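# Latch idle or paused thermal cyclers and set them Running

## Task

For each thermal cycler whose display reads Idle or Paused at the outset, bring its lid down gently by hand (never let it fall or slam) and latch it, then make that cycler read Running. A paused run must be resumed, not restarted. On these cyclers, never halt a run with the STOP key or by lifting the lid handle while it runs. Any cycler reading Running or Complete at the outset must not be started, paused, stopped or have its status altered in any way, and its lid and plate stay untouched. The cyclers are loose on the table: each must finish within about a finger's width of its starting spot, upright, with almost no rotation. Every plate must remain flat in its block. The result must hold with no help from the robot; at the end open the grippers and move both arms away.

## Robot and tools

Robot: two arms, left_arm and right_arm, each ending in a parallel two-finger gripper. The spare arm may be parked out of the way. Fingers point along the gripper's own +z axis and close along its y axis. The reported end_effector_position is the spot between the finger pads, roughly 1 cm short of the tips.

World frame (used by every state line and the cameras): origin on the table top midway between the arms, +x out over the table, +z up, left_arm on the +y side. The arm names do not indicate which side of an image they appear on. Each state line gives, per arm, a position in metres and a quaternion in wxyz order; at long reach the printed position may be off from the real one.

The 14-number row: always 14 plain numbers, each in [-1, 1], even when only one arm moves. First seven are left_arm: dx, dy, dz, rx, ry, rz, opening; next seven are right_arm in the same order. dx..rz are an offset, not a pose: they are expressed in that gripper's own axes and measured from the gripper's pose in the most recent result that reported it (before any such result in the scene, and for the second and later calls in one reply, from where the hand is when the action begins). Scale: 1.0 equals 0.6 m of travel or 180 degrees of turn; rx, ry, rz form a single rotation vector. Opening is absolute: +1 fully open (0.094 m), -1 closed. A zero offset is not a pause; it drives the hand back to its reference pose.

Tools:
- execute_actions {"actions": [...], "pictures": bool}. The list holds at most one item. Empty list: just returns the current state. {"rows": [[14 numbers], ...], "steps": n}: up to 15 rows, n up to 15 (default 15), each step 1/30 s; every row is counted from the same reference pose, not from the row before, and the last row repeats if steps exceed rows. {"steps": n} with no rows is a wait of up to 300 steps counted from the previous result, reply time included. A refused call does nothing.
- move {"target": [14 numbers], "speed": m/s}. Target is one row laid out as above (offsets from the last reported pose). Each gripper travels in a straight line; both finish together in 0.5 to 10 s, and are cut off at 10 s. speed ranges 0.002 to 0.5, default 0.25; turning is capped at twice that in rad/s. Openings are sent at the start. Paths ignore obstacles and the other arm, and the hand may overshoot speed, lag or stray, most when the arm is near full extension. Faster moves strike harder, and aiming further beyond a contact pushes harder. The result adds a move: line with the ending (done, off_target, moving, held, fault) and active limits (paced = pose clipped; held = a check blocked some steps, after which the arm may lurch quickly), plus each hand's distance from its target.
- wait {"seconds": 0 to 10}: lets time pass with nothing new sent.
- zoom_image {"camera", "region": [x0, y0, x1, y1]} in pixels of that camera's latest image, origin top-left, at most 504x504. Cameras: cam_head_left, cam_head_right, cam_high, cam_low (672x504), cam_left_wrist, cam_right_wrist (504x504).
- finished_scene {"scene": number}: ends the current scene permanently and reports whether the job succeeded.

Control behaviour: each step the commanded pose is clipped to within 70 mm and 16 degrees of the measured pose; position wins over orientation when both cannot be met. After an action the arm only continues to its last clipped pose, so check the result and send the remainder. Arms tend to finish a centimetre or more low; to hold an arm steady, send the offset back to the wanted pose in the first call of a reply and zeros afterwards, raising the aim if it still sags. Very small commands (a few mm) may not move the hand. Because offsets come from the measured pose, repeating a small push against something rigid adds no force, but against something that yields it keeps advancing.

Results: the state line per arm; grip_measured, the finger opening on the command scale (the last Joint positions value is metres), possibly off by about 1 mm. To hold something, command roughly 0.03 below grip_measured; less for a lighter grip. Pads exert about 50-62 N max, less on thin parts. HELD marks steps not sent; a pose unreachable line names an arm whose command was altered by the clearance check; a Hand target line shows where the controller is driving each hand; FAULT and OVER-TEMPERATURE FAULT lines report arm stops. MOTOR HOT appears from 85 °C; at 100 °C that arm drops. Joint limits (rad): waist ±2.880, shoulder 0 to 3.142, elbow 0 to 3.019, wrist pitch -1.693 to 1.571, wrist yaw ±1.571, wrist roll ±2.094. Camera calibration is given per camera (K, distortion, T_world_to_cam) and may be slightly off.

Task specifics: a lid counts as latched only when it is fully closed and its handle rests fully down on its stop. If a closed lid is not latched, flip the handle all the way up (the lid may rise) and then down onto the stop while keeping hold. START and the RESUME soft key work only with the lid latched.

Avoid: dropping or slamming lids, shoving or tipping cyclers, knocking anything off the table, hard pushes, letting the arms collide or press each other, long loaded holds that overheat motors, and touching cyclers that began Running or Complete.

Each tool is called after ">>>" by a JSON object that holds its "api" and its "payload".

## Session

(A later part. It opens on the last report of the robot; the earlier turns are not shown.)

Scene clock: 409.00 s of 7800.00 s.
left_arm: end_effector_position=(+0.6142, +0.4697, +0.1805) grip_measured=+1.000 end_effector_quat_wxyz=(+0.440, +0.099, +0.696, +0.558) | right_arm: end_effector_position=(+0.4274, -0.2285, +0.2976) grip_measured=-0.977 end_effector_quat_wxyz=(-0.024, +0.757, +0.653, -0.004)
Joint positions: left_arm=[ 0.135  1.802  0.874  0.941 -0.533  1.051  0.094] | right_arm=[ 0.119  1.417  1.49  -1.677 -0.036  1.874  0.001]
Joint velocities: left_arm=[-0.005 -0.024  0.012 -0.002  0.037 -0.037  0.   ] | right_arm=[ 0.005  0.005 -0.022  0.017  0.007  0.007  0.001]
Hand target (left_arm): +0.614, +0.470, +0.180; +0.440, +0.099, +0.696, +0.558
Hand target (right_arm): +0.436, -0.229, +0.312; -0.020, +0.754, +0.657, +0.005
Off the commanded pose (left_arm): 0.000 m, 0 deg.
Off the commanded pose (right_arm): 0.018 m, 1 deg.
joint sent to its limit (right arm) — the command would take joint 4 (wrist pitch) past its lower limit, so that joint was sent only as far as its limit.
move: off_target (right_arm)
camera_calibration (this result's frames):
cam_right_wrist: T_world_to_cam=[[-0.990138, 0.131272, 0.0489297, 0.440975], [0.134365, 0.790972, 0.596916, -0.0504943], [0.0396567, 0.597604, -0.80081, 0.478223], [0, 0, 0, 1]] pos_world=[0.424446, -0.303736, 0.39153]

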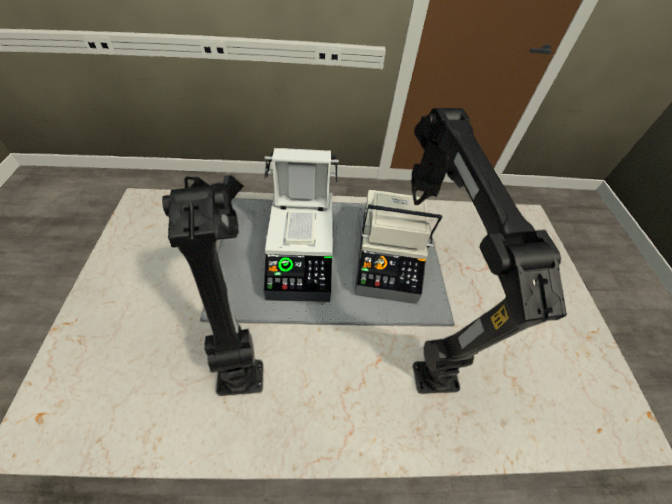

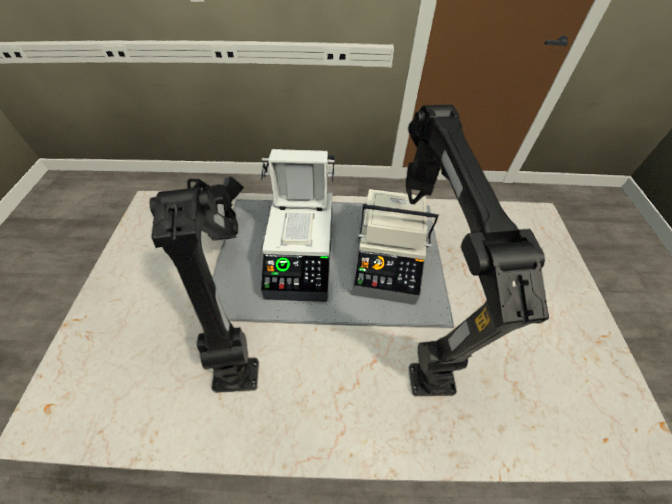

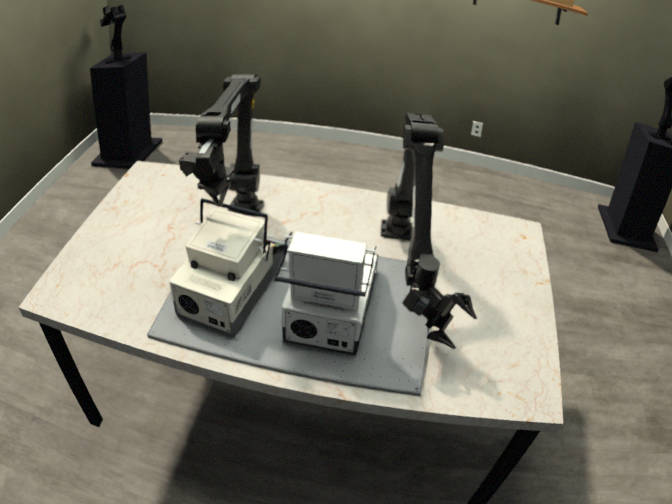

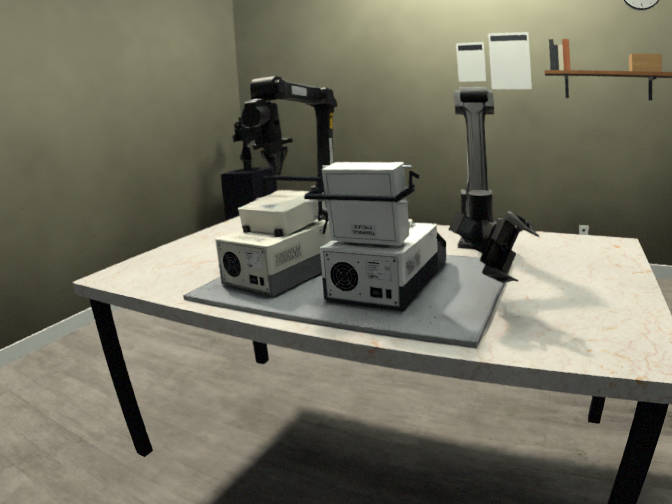

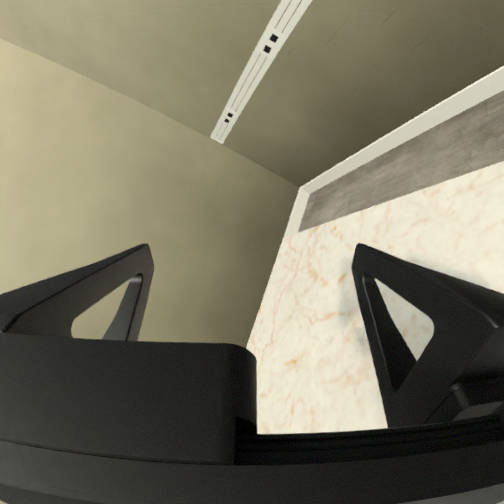

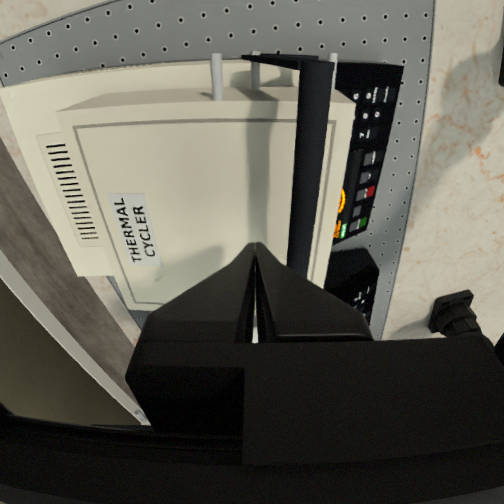

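>>> {"api": "move", "payload": {"target": [0,0,0,0,0,0,1,0,0,0.115,0,0,0,-1], "speed": 0.03}}

>>> {"api": "move", "payload": {"target": [0,0,0,0,0,0,1,0,-0.17,0.02,0,0,0,-1], "speed": 0.03}}

Scene clock: 417.33 s of 7800.00 s.
left_arm: end_effector_position=(+0.6142, +0.4697, +0.1805) grip_measured=+1.000 end_effector_quat_wxyz=(+0.440, +0.099, +0.696, +0.558) | right_arm: end_effector_position=(+0.4241, -0.2290, +0.2365) grip_measured=-0.977 end_effector_quat_wxyz=(-0.025, +0.756, +0.654, -0.006)
Joint positions: left_arm=[ 0.135  1.802  0.874  0.941 -0.533  1.051  0.094] | right_arm=[ 0.119  1.411  1.324 -1.519 -0.036  1.872  0.001]
Joint velocities: left_arm=[ 0.005 -0.005  0.027 -0.002 -0.007  0.037  0.   ] | right_arm=[-0.005  0.015 -0.002 -0.002 -0.051 -0.007 -0.001]
Hand target (left_arm): +0.614, +0.470, +0.180; +0.440, +0.099, +0.696, +0.558
Hand target (right_arm): +0.425, -0.225, +0.229; -0.024, +0.757, +0.653, -0.004
Off the commanded pose (left_arm): 0.000 m, 0 deg.
Off the commanded pose (right_arm): 0.008 m, 0 deg.
After step 90, 2.80 s passed at rest.
move: done
camera_calibration (this result's frames):
cam_right_wrist: T_world_to_cam=[[-0.990207, 0.129781, 0.0514492, 0.439787], [0.134705, 0.79139, 0.596286, -0.0130705], [0.0366703, 0.597377, -0.801122, 0.431063], [0, 0, 0, 1]] pos_world=[0.421434, -0.304239, 0.330501]

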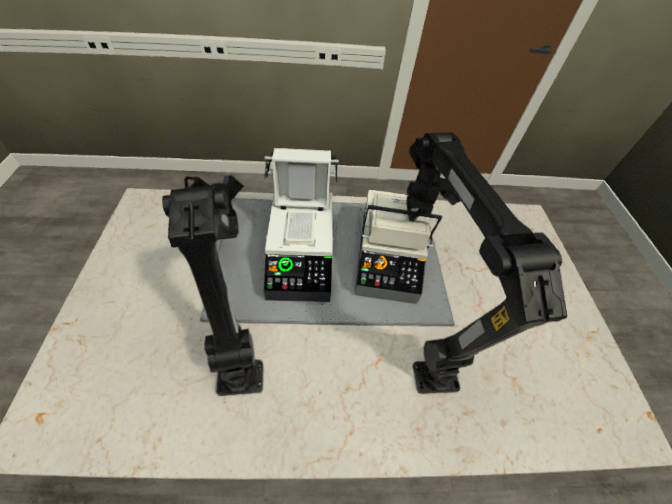

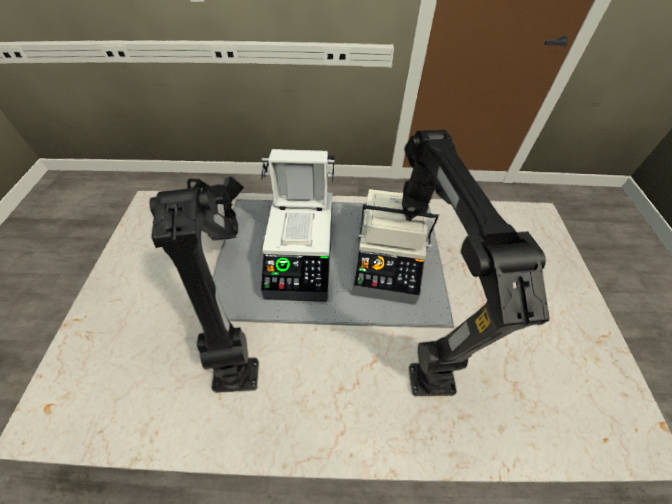

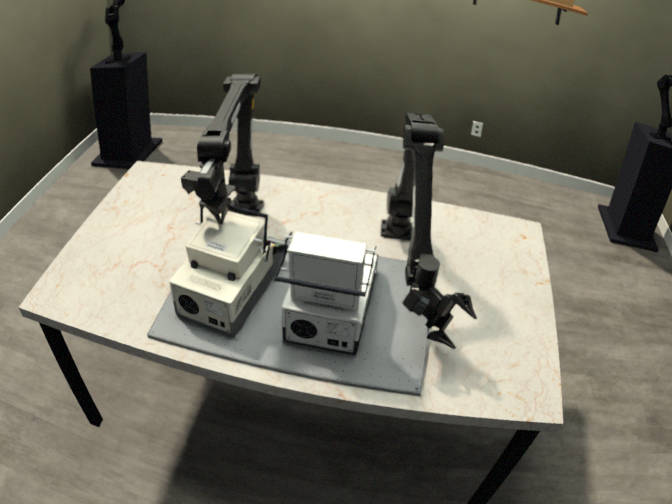

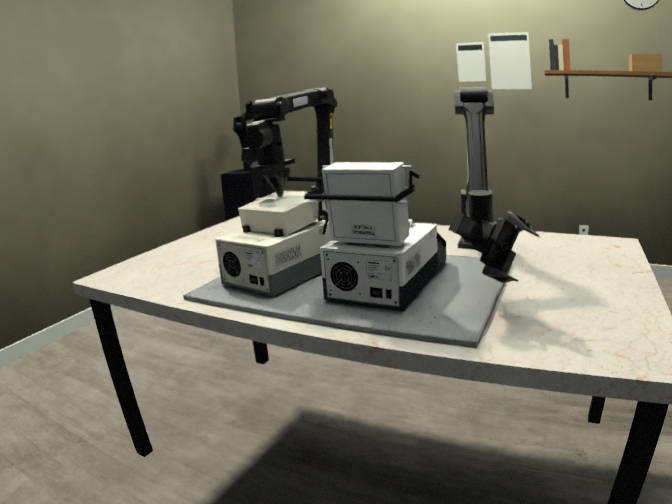

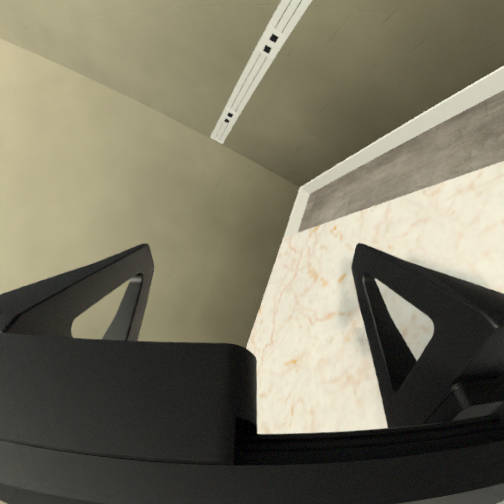

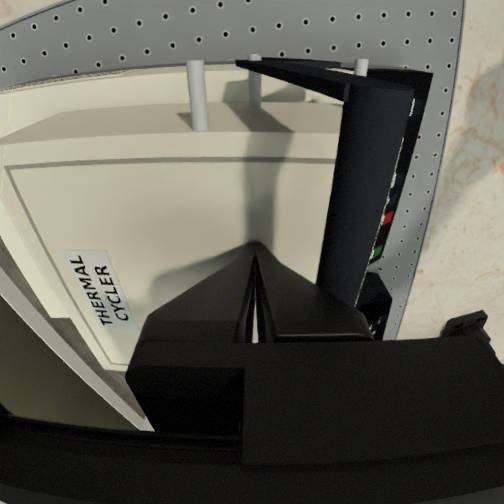

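Scene clock: 421.23 s of 7800.00 s.
left_arm: end_effector_position=(+0.6142, +0.4697, +0.1805) grip_measured=+1.000 end_effector_quat_wxyz=(+0.440, +0.099, +0.696, +0.558) | right_arm: end_effector_position=(+0.3511, -0.2215, +0.2317) grip_measured=-0.979 end_effector_quat_wxyz=(-0.001, +0.757, +0.654, +0.018)
Joint positions: left_arm=[ 0.135  1.802  0.874  0.941 -0.533  1.051  0.094] | right_arm=[ 0.186  1.184  1.107 -1.463 -0.018  1.94   0.001]
Joint velocities: left_arm=[-0.005 -0.015 -0.017 -0.002  0.037  0.051  0.   ] | right_arm=[ 0.005  0.005  0.002  0.012 -0.007  0.037 -0.   ]
Hand target (left_arm): +0.614, +0.470, +0.180; +0.440, +0.099, +0.696, +0.558
Hand target (right_arm): +0.324, -0.216, +0.229; -0.023, +0.756, +0.654, -0.005
Off the commanded pose (left_arm): 0.000 m, 0 deg.
Off the commanded pose (right_arm): 0.029 m, 4 deg.
move: off_target (right_arm)
camera_calibration (this result's frames):
cam_right_wrist: T_world_to_cam=[[-0.991228, 0.131358, -0.014591, 0.382759], [0.0964521, 0.794432, 0.599645, 0.00694115], [0.09036, 0.592977, -0.800133, 0.405317], [0, 0, 0, 1]] pos_world=[0.342107, -0.296137, 0.325731]

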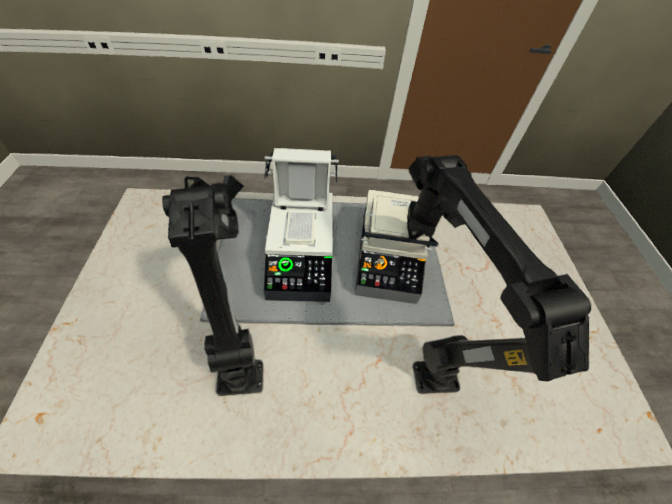

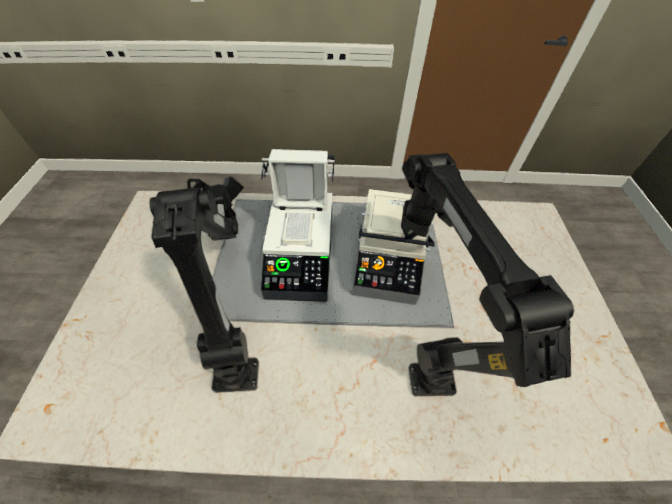

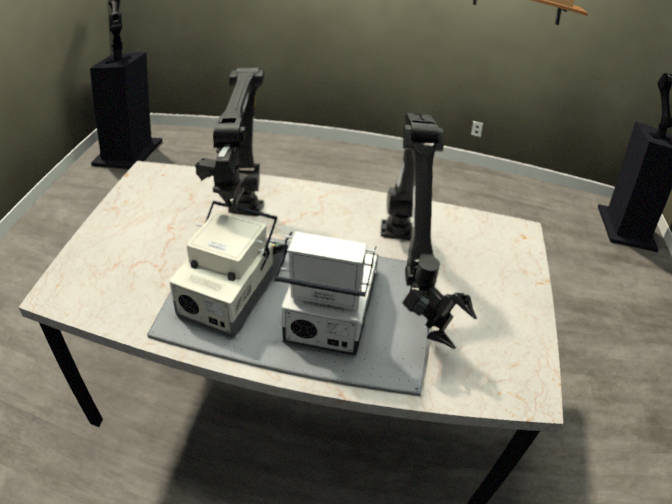

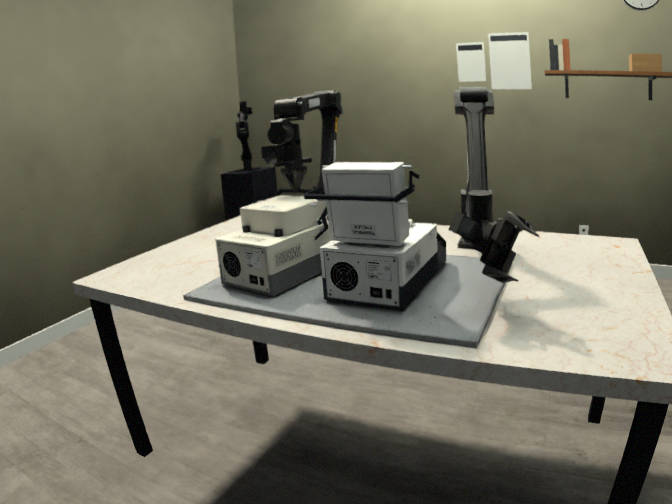

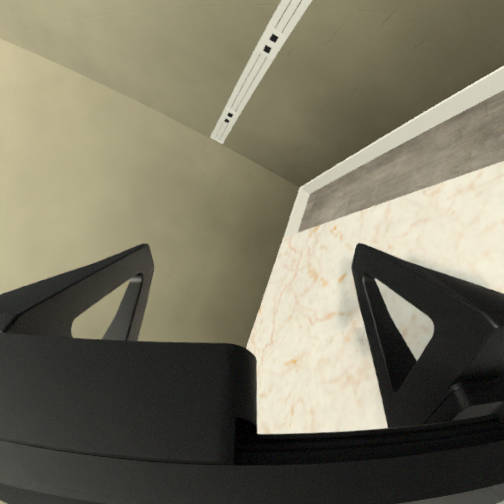

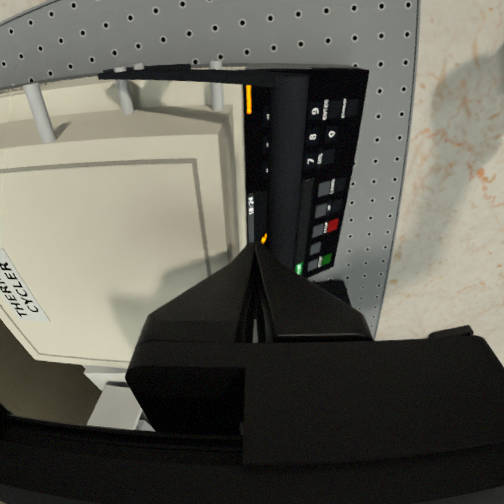

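>>> {"api": "move", "payload": {"target": [0,0,0,0,0,0,1,0,0.01,-0.06,0,0,0,-1], "speed": 0.04}}

>>> {"api": "move", "payload": {"target": [0,0,0,0,0,0,1,0,-0.03,-0.02,0,0,0,-0.4], "speed": 0.04}}

Scene clock: 432.43 s of 7800.00 s.
left_arm: end_effector_position=(+0.6142, +0.4697, +0.1805) grip_measured=+1.000 end_effector_quat_wxyz=(+0.440, +0.099, +0.696, +0.558) | right_arm: end_effector_position=(+0.3462, -0.2233, +0.2504) grip_measured=-0.979 end_effector_quat_wxyz=(-0.006, +0.758, +0.653, +0.006)
Joint positions: left_arm=[ 0.135  1.802  0.874  0.941 -0.533  1.051  0.094] | right_arm=[ 0.184  1.184  1.156 -1.537 -0.017  1.941  0.001]
Joint velocities: left_arm=[ 0.005 -0.015 -0.007 -0.017  0.066 -0.022  0.   ] | right_arm=[-0.005  0.024 -0.012 -0.002 -0.007 -0.007 -0.   ]
Hand target (left_arm): +0.614, +0.470, +0.180; +0.440, +0.099, +0.696, +0.558
Hand target (right_arm): +0.356, -0.224, +0.268; -0.001, +0.757, +0.653, +0.018
Off the commanded pose (left_arm): 0.000 m, 0 deg.
Off the commanded pose (right_arm): 0.020 m, 1 deg.
After step 90, 6.97 s passed at rest.
move: off_target (right_arm)
camera_calibration (this result's frames):
cam_right_wrist: T_world_to_cam=[[-0.990947, 0.134014, 0.00802438, 0.373322], [0.112777, 0.798503, 0.591333, -0.00500629], [0.0728396, 0.586885, -0.806387, 0.42803], [0, 0, 0, 1]] pos_world=[0.339329, -0.297237, 0.345123]

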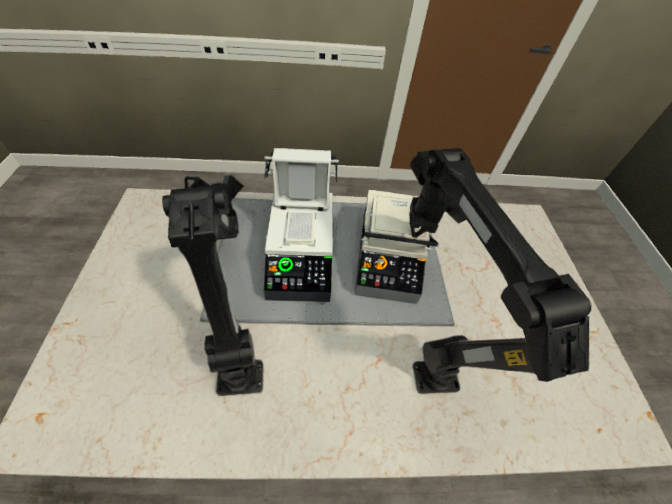

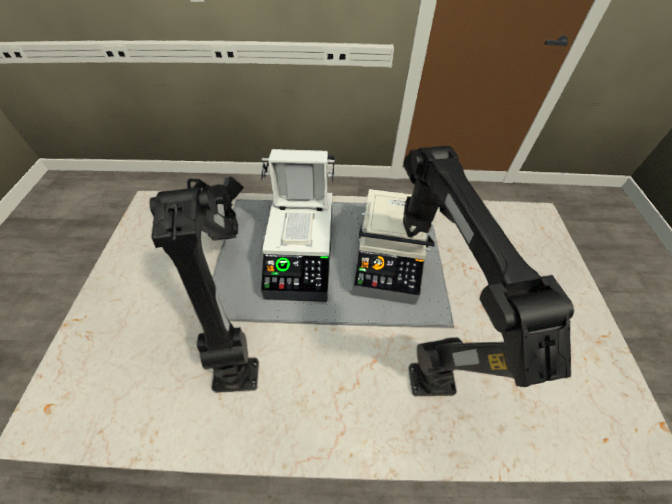

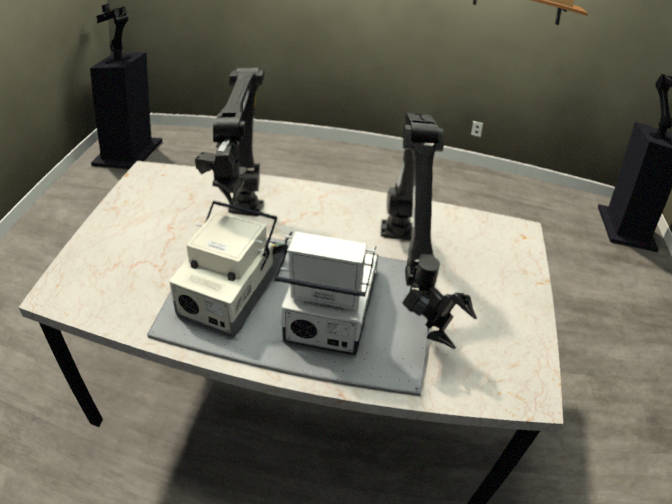

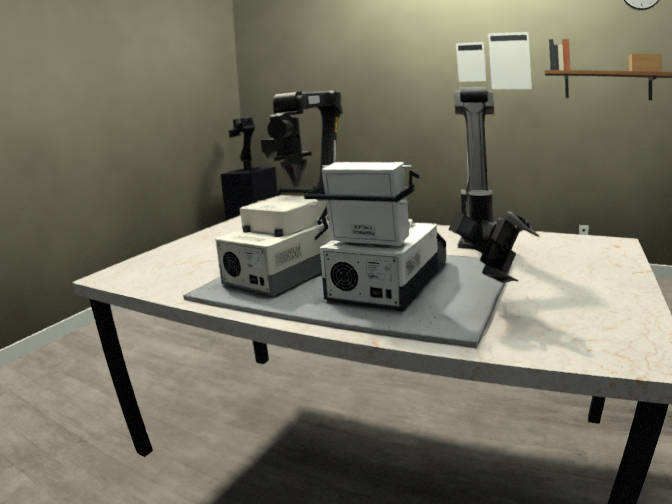

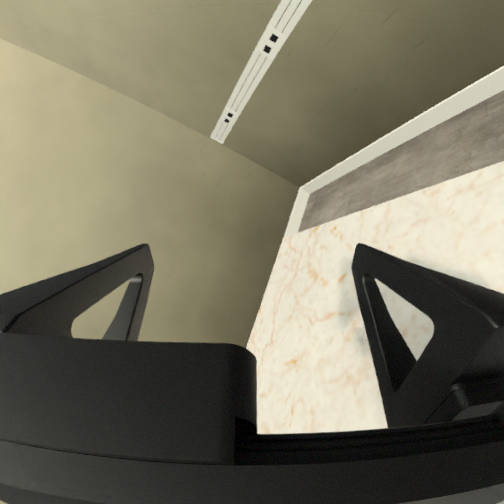

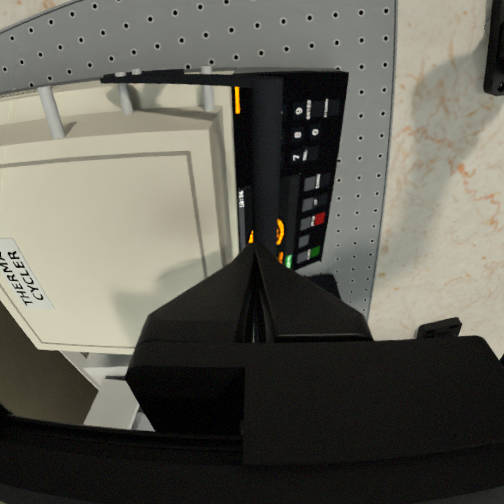

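Scene clock: 433.27 s of 7800.00 s.
left_arm: end_effector_position=(+0.6142, +0.4697, +0.1805) grip_measured=+1.000 end_effector_quat_wxyz=(+0.440, +0.099, +0.696, +0.558) | right_arm: end_effector_position=(+0.3350, -0.2222, +0.2621) grip_measured=-0.402 end_effector_quat_wxyz=(-0.002, +0.755, +0.655, +0.013)
Joint positions: left_arm=[ 0.135  1.802  0.874  0.941 -0.533  1.051  0.094] | right_arm=[ 0.195  1.145  1.156 -1.561 -0.017  1.945  0.028]
Joint velocities: left_arm=[-0.024  0.005  0.007 -0.022 -0.007 -0.007  0.   ] | right_arm=[-0.005 -0.024  0.012 -0.007  0.007 -0.007 -0.   ]
Hand target (left_arm): +0.614, +0.470, +0.180; +0.440, +0.099, +0.696, +0.558
Hand target (right_arm): +0.329, -0.221, +0.262; -0.006, +0.758, +0.653, +0.006
Off the commanded pose (left_arm): 0.000 m, 0 deg.
Off the commanded pose (right_arm): 0.007 m, 1 deg.
move: done
camera_calibration (this result's frames):
cam_right_wrist: T_world_to_cam=[[-0.991947, 0.126448, -0.00726943, 0.364597], [0.097241, 0.797089, 0.595981, -0.00783151], [0.081155, 0.590474, -0.802966, 0.434836], [0, 0, 0, 1]] pos_world=[0.327133, -0.296619, 0.356476]

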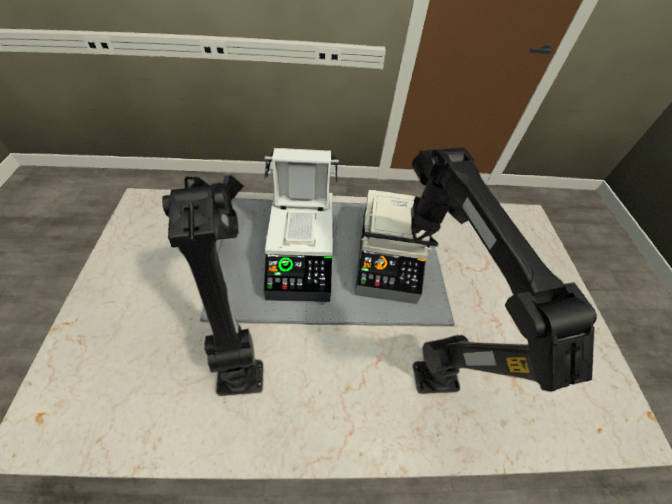

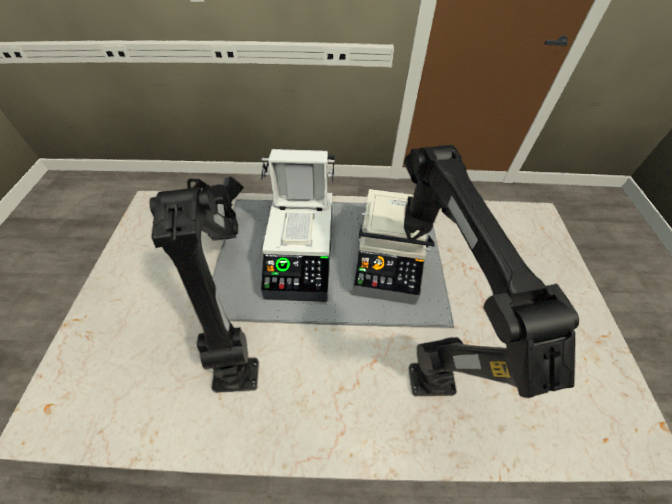

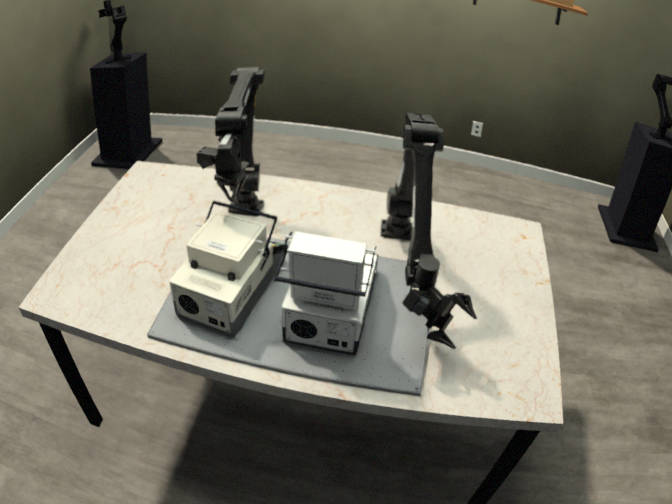

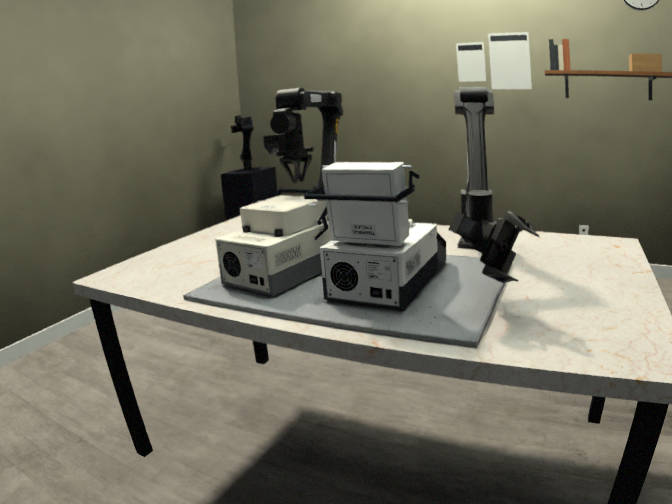

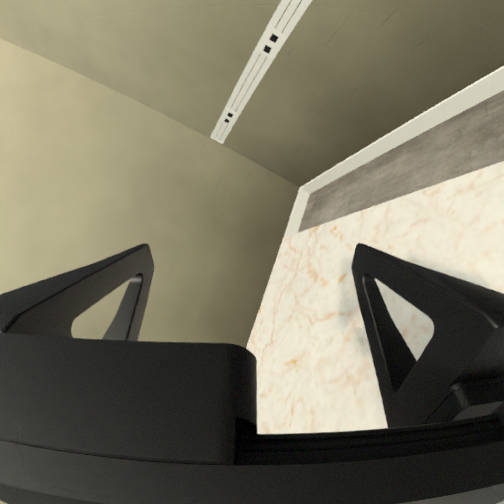

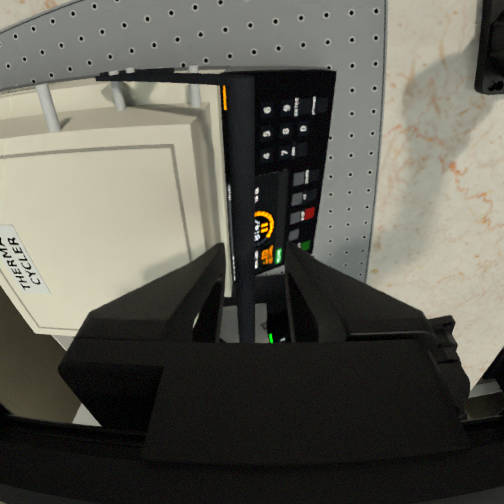

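>>> {"api": "move", "payload": {"target": [0,0,0,0,0,0,1,0,0,0.085,0,0,0,-0.4], "speed": 0.03}}

Scene clock: 439.63 s of 7800.00 s.
left_arm: end_effector_position=(+0.6142, +0.4697, +0.1805) grip_measured=+1.000 end_effector_quat_wxyz=(+0.440, +0.099, +0.696, +0.558) | right_arm: end_effector_position=(+0.3338, -0.2225, +0.2175) grip_measured=-0.402 end_effector_quat_wxyz=(-0.001, +0.755, +0.655, +0.015)
Joint positions: left_arm=[ 0.135  1.802  0.874  0.941 -0.533  1.051  0.094] | right_arm=[ 0.195  1.145  1.039 -1.44  -0.017  1.945  0.028]
Joint velocities: left_arm=[-0.015 -0.015  0.007 -0.002  0.037 -0.022  0.   ] | right_arm=[-0.015 -0.015 -0.002  0.002  0.022  0.007 -0.   ]
Hand target (left_arm): +0.614, +0.470, +0.180; +0.440, +0.099, +0.696, +0.558
Hand target (right_arm): +0.336, -0.220, +0.211; -0.002, +0.755, +0.656, +0.014
Off the commanded pose (left_arm): 0.000 m, 0 deg.
Off the commanded pose (right_arm): 0.007 m, 0 deg.
After step 90, 1.40 s passed at rest.
move: done
camera_calibration (this result's frames):
cam_right_wrist: T_world_to_cam=[[-0.991869, 0.126833, -0.0104735, 0.363856], [0.0955572, 0.796575, 0.596939, 0.019362], [0.0840548, 0.591085, -0.802218, 0.398266], [0, 0, 0, 1]] pos_world=[0.325571, -0.296981, 0.311749]

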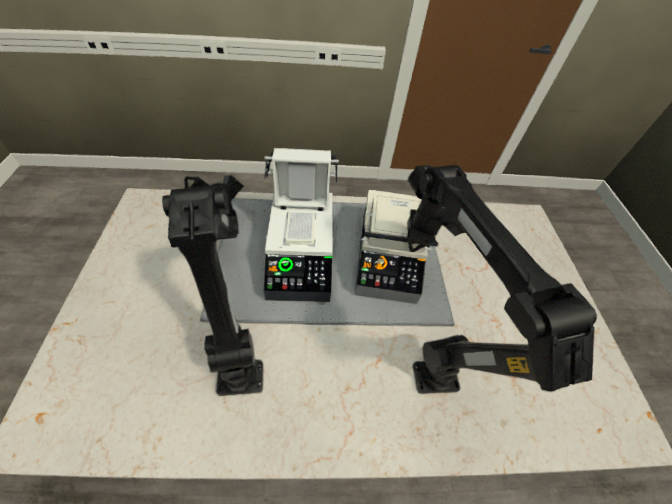

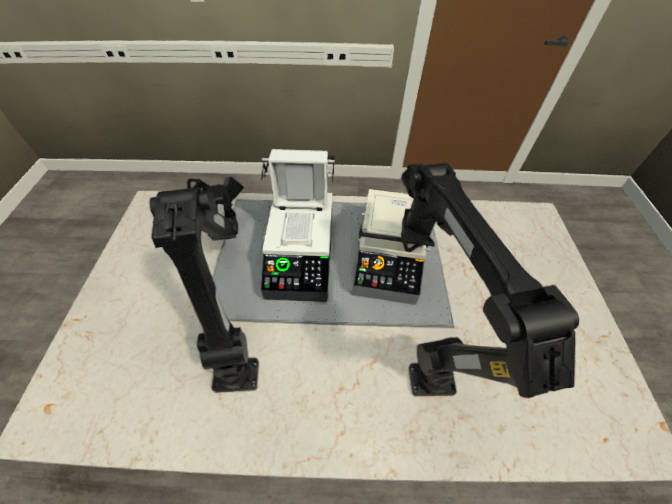

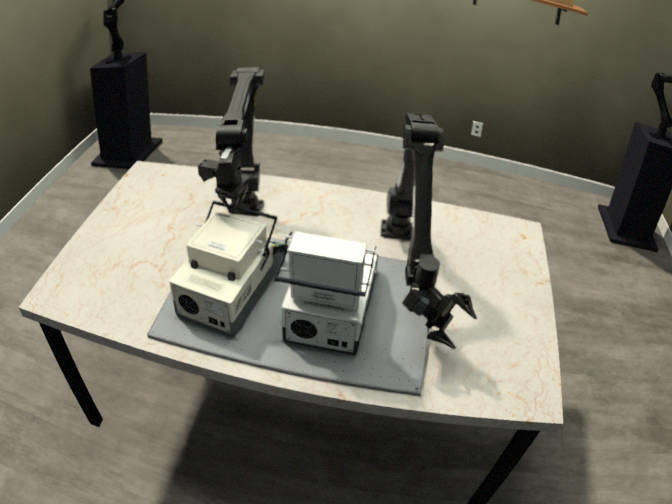

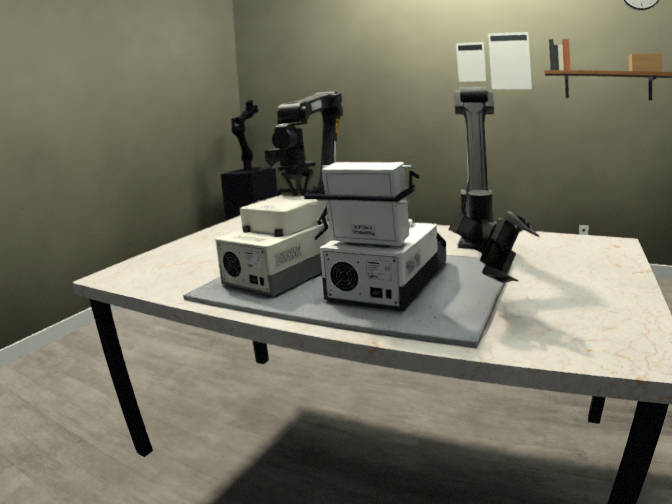

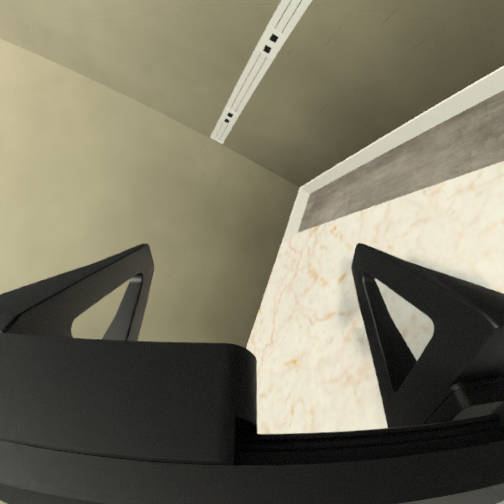

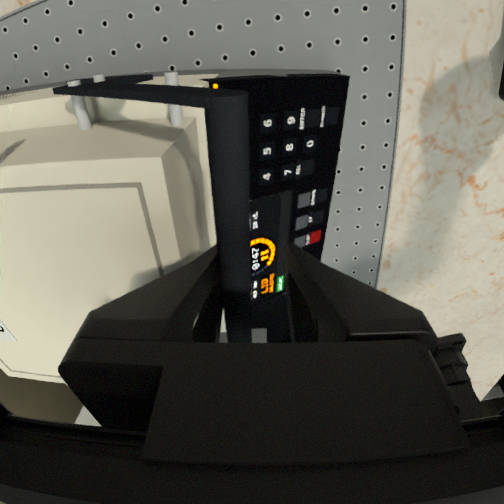

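>>> {"api": "move", "payload": {"target": [0,0,0,0,0,0,1,0,0.016,-0.005,0,0,0,-0.4], "speed": 0.02}}

>>> {"api": "move", "payload": {"target": [0,0,0,0,0,0,1,0,0,0.035,0,0,0,-0.4], "speed": 0.02}}

Scene clock: 445.80 s of 7800.00 s.
left_arm: end_effector_position=(+0.6142, +0.4697, +0.1805) grip_measured=+1.000 end_effector_quat_wxyz=(+0.440, +0.099, +0.696, +0.558) | right_arm: end_effector_position=(+0.3349, -0.2231, +0.2143) grip_measured=-0.402 end_effector_quat_wxyz=(-0.004, +0.756, +0.654, +0.010)
Joint positions: left_arm=[ 0.135  1.802  0.874  0.941 -0.533  1.051  0.094] | right_arm=[ 0.193  1.156  1.039 -1.44  -0.017  1.945  0.028]
Joint velocities: left_arm=[ 0.005  0.005 -0.007  0.012 -0.007  0.022  0.   ] | right_arm=[-0.005  0.005  0.007  0.002 -0.007  0.022 -0.001]
Hand target (left_arm): +0.614, +0.470, +0.180; +0.440, +0.099, +0.696, +0.558
Hand target (right_arm): +0.343, -0.224, +0.221; -0.001, +0.755, +0.655, +0.015
Off the commanded pose (left_arm): 0.000 m, 0 deg.
Off the commanded pose (right_arm): 0.011 m, 1 deg.
After step 90, 2.40 s passed at rest.
move: off_target (right_arm)
camera_calibration (this result's frames):
cam_right_wrist: T_world_to_cam=[[-0.991584, 0.129468, -0.000120491, 0.363281], [0.104097, 0.797821, 0.59384, 0.0197399], [0.0769795, 0.58883, -0.804583, 0.398308], [0, 0, 0, 1]] pos_world=[0.327507, -0.297318, 0.308793]

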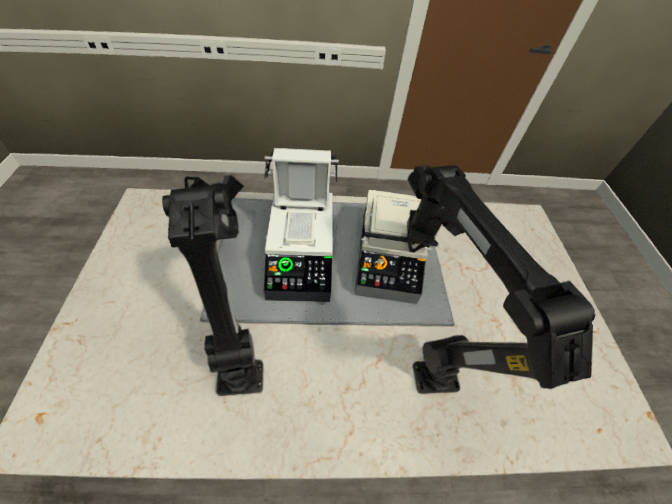

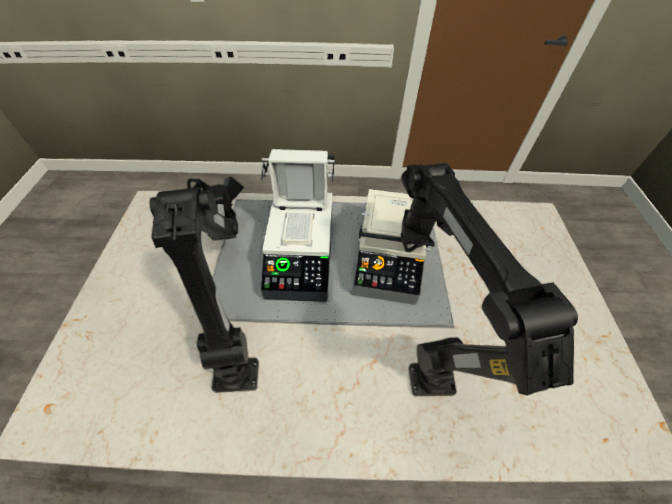

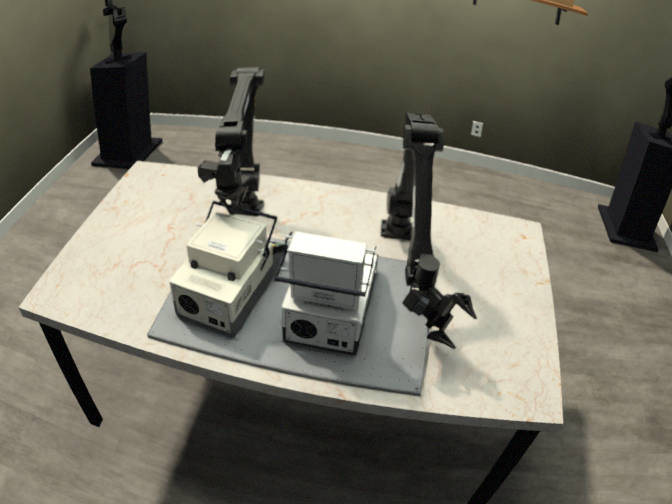

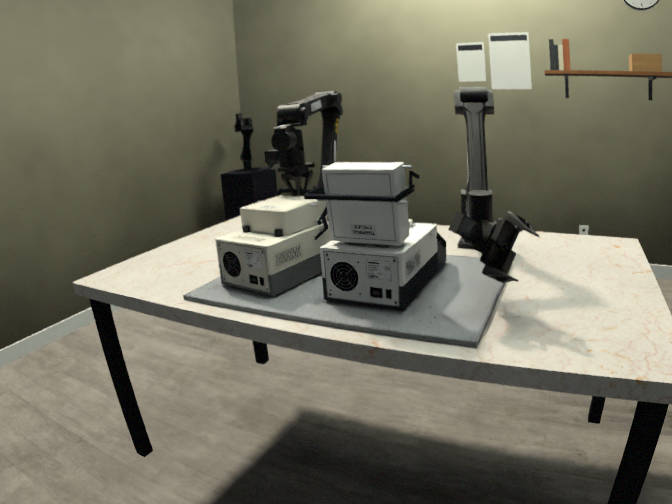

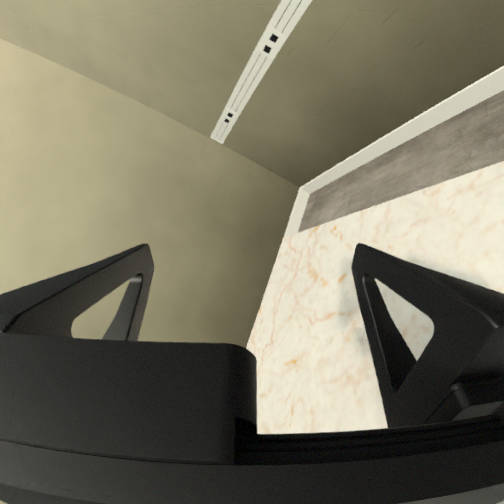

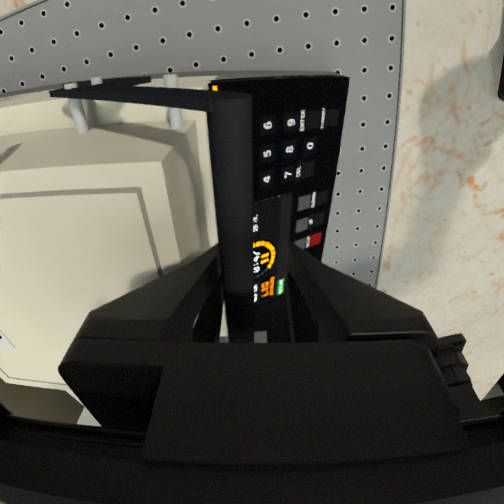

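Scene clock: 447.07 s of 7800.00 s.
left_arm: end_effector_position=(+0.6142, +0.4697, +0.1805) grip_measured=+1.000 end_effector_quat_wxyz=(+0.440, +0.099, +0.696, +0.558) | right_arm: end_effector_position=(+0.3328, -0.2236, +0.1988) grip_measured=-0.402 end_effector_quat_wxyz=(-0.004, +0.756, +0.654, +0.010)
Joint positions: left_arm=[ 0.135  1.802  0.874  0.941 -0.533  1.051  0.094] | right_arm=[ 0.193  1.156  0.999 -1.399 -0.017  1.945  0.028]
Joint velocities: left_arm=[-0.005 -0.005 -0.002  0.017 -0.037 -0.022  0.   ] | right_arm=[-0.015 -0.005  0.002 -0.007 -0.022 -0.022 -0.   ]
Hand target (left_arm): +0.614, +0.470, +0.180; +0.440, +0.099, +0.696, +0.558
Hand target (right_arm): +0.335, -0.222, +0.193; -0.004, +0.756, +0.654, +0.010
Off the commanded pose (left_arm): 0.000 m, 0 deg.
Off the commanded pose (right_arm): 0.006 m, 0 deg.
move: done
camera_calibration (this result's frames):
cam_right_wrist: T_world_to_cam=[[-0.991584, 0.129468, -0.000120491, 0.361287], [0.104097, 0.797821, 0.59384, 0.0295149], [0.0769795, 0.58883, -0.804583, 0.386327], [0, 0, 0, 1]] pos_world=[0.325434, -0.297804, 0.293349]

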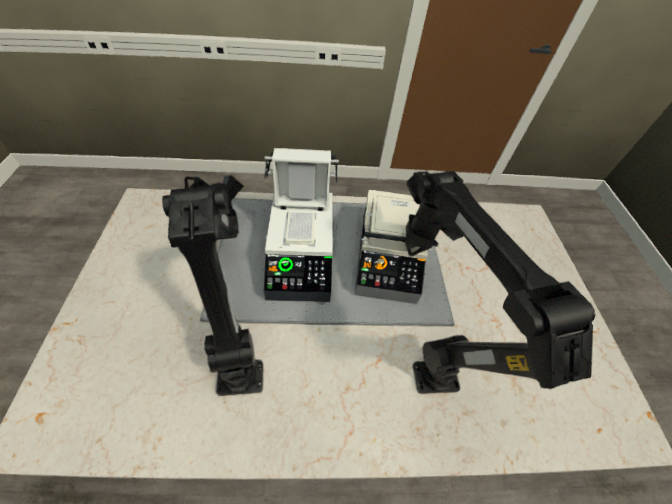

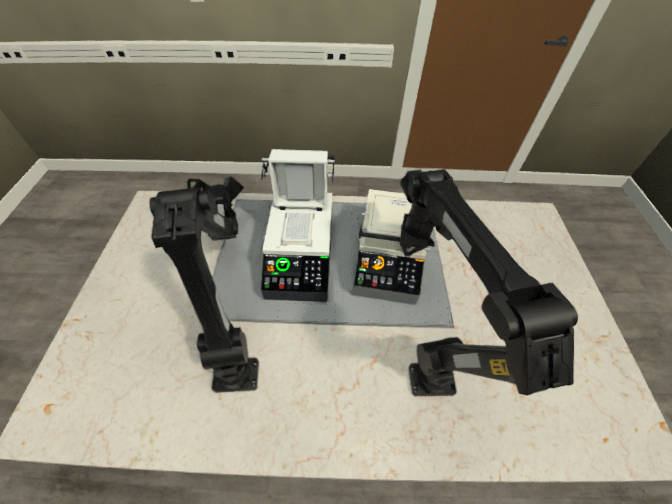

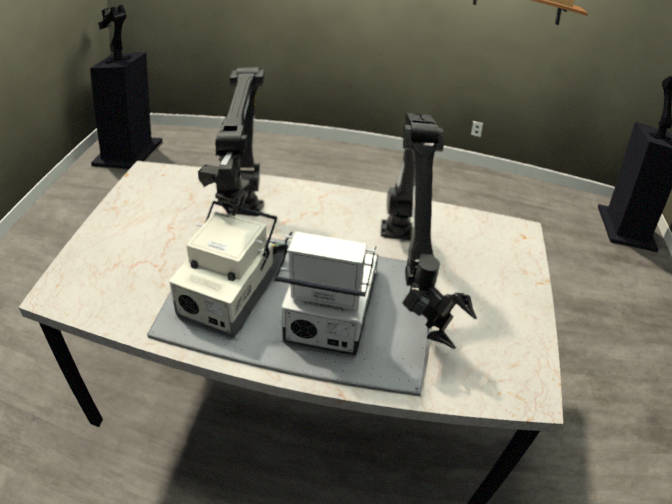

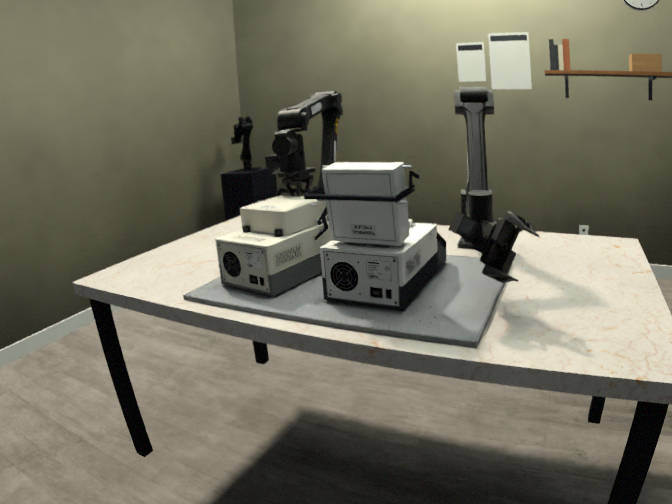

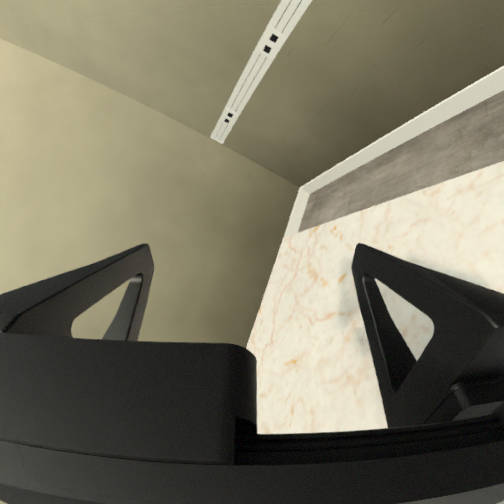

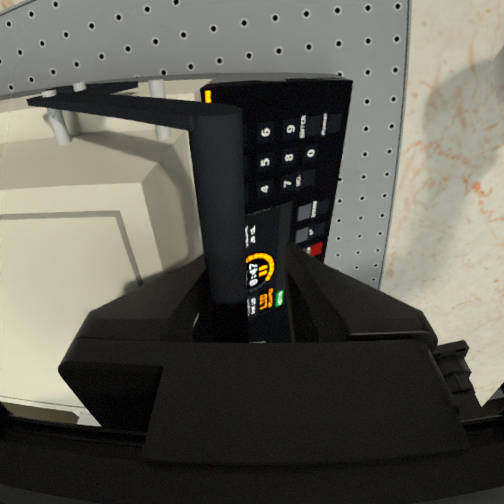

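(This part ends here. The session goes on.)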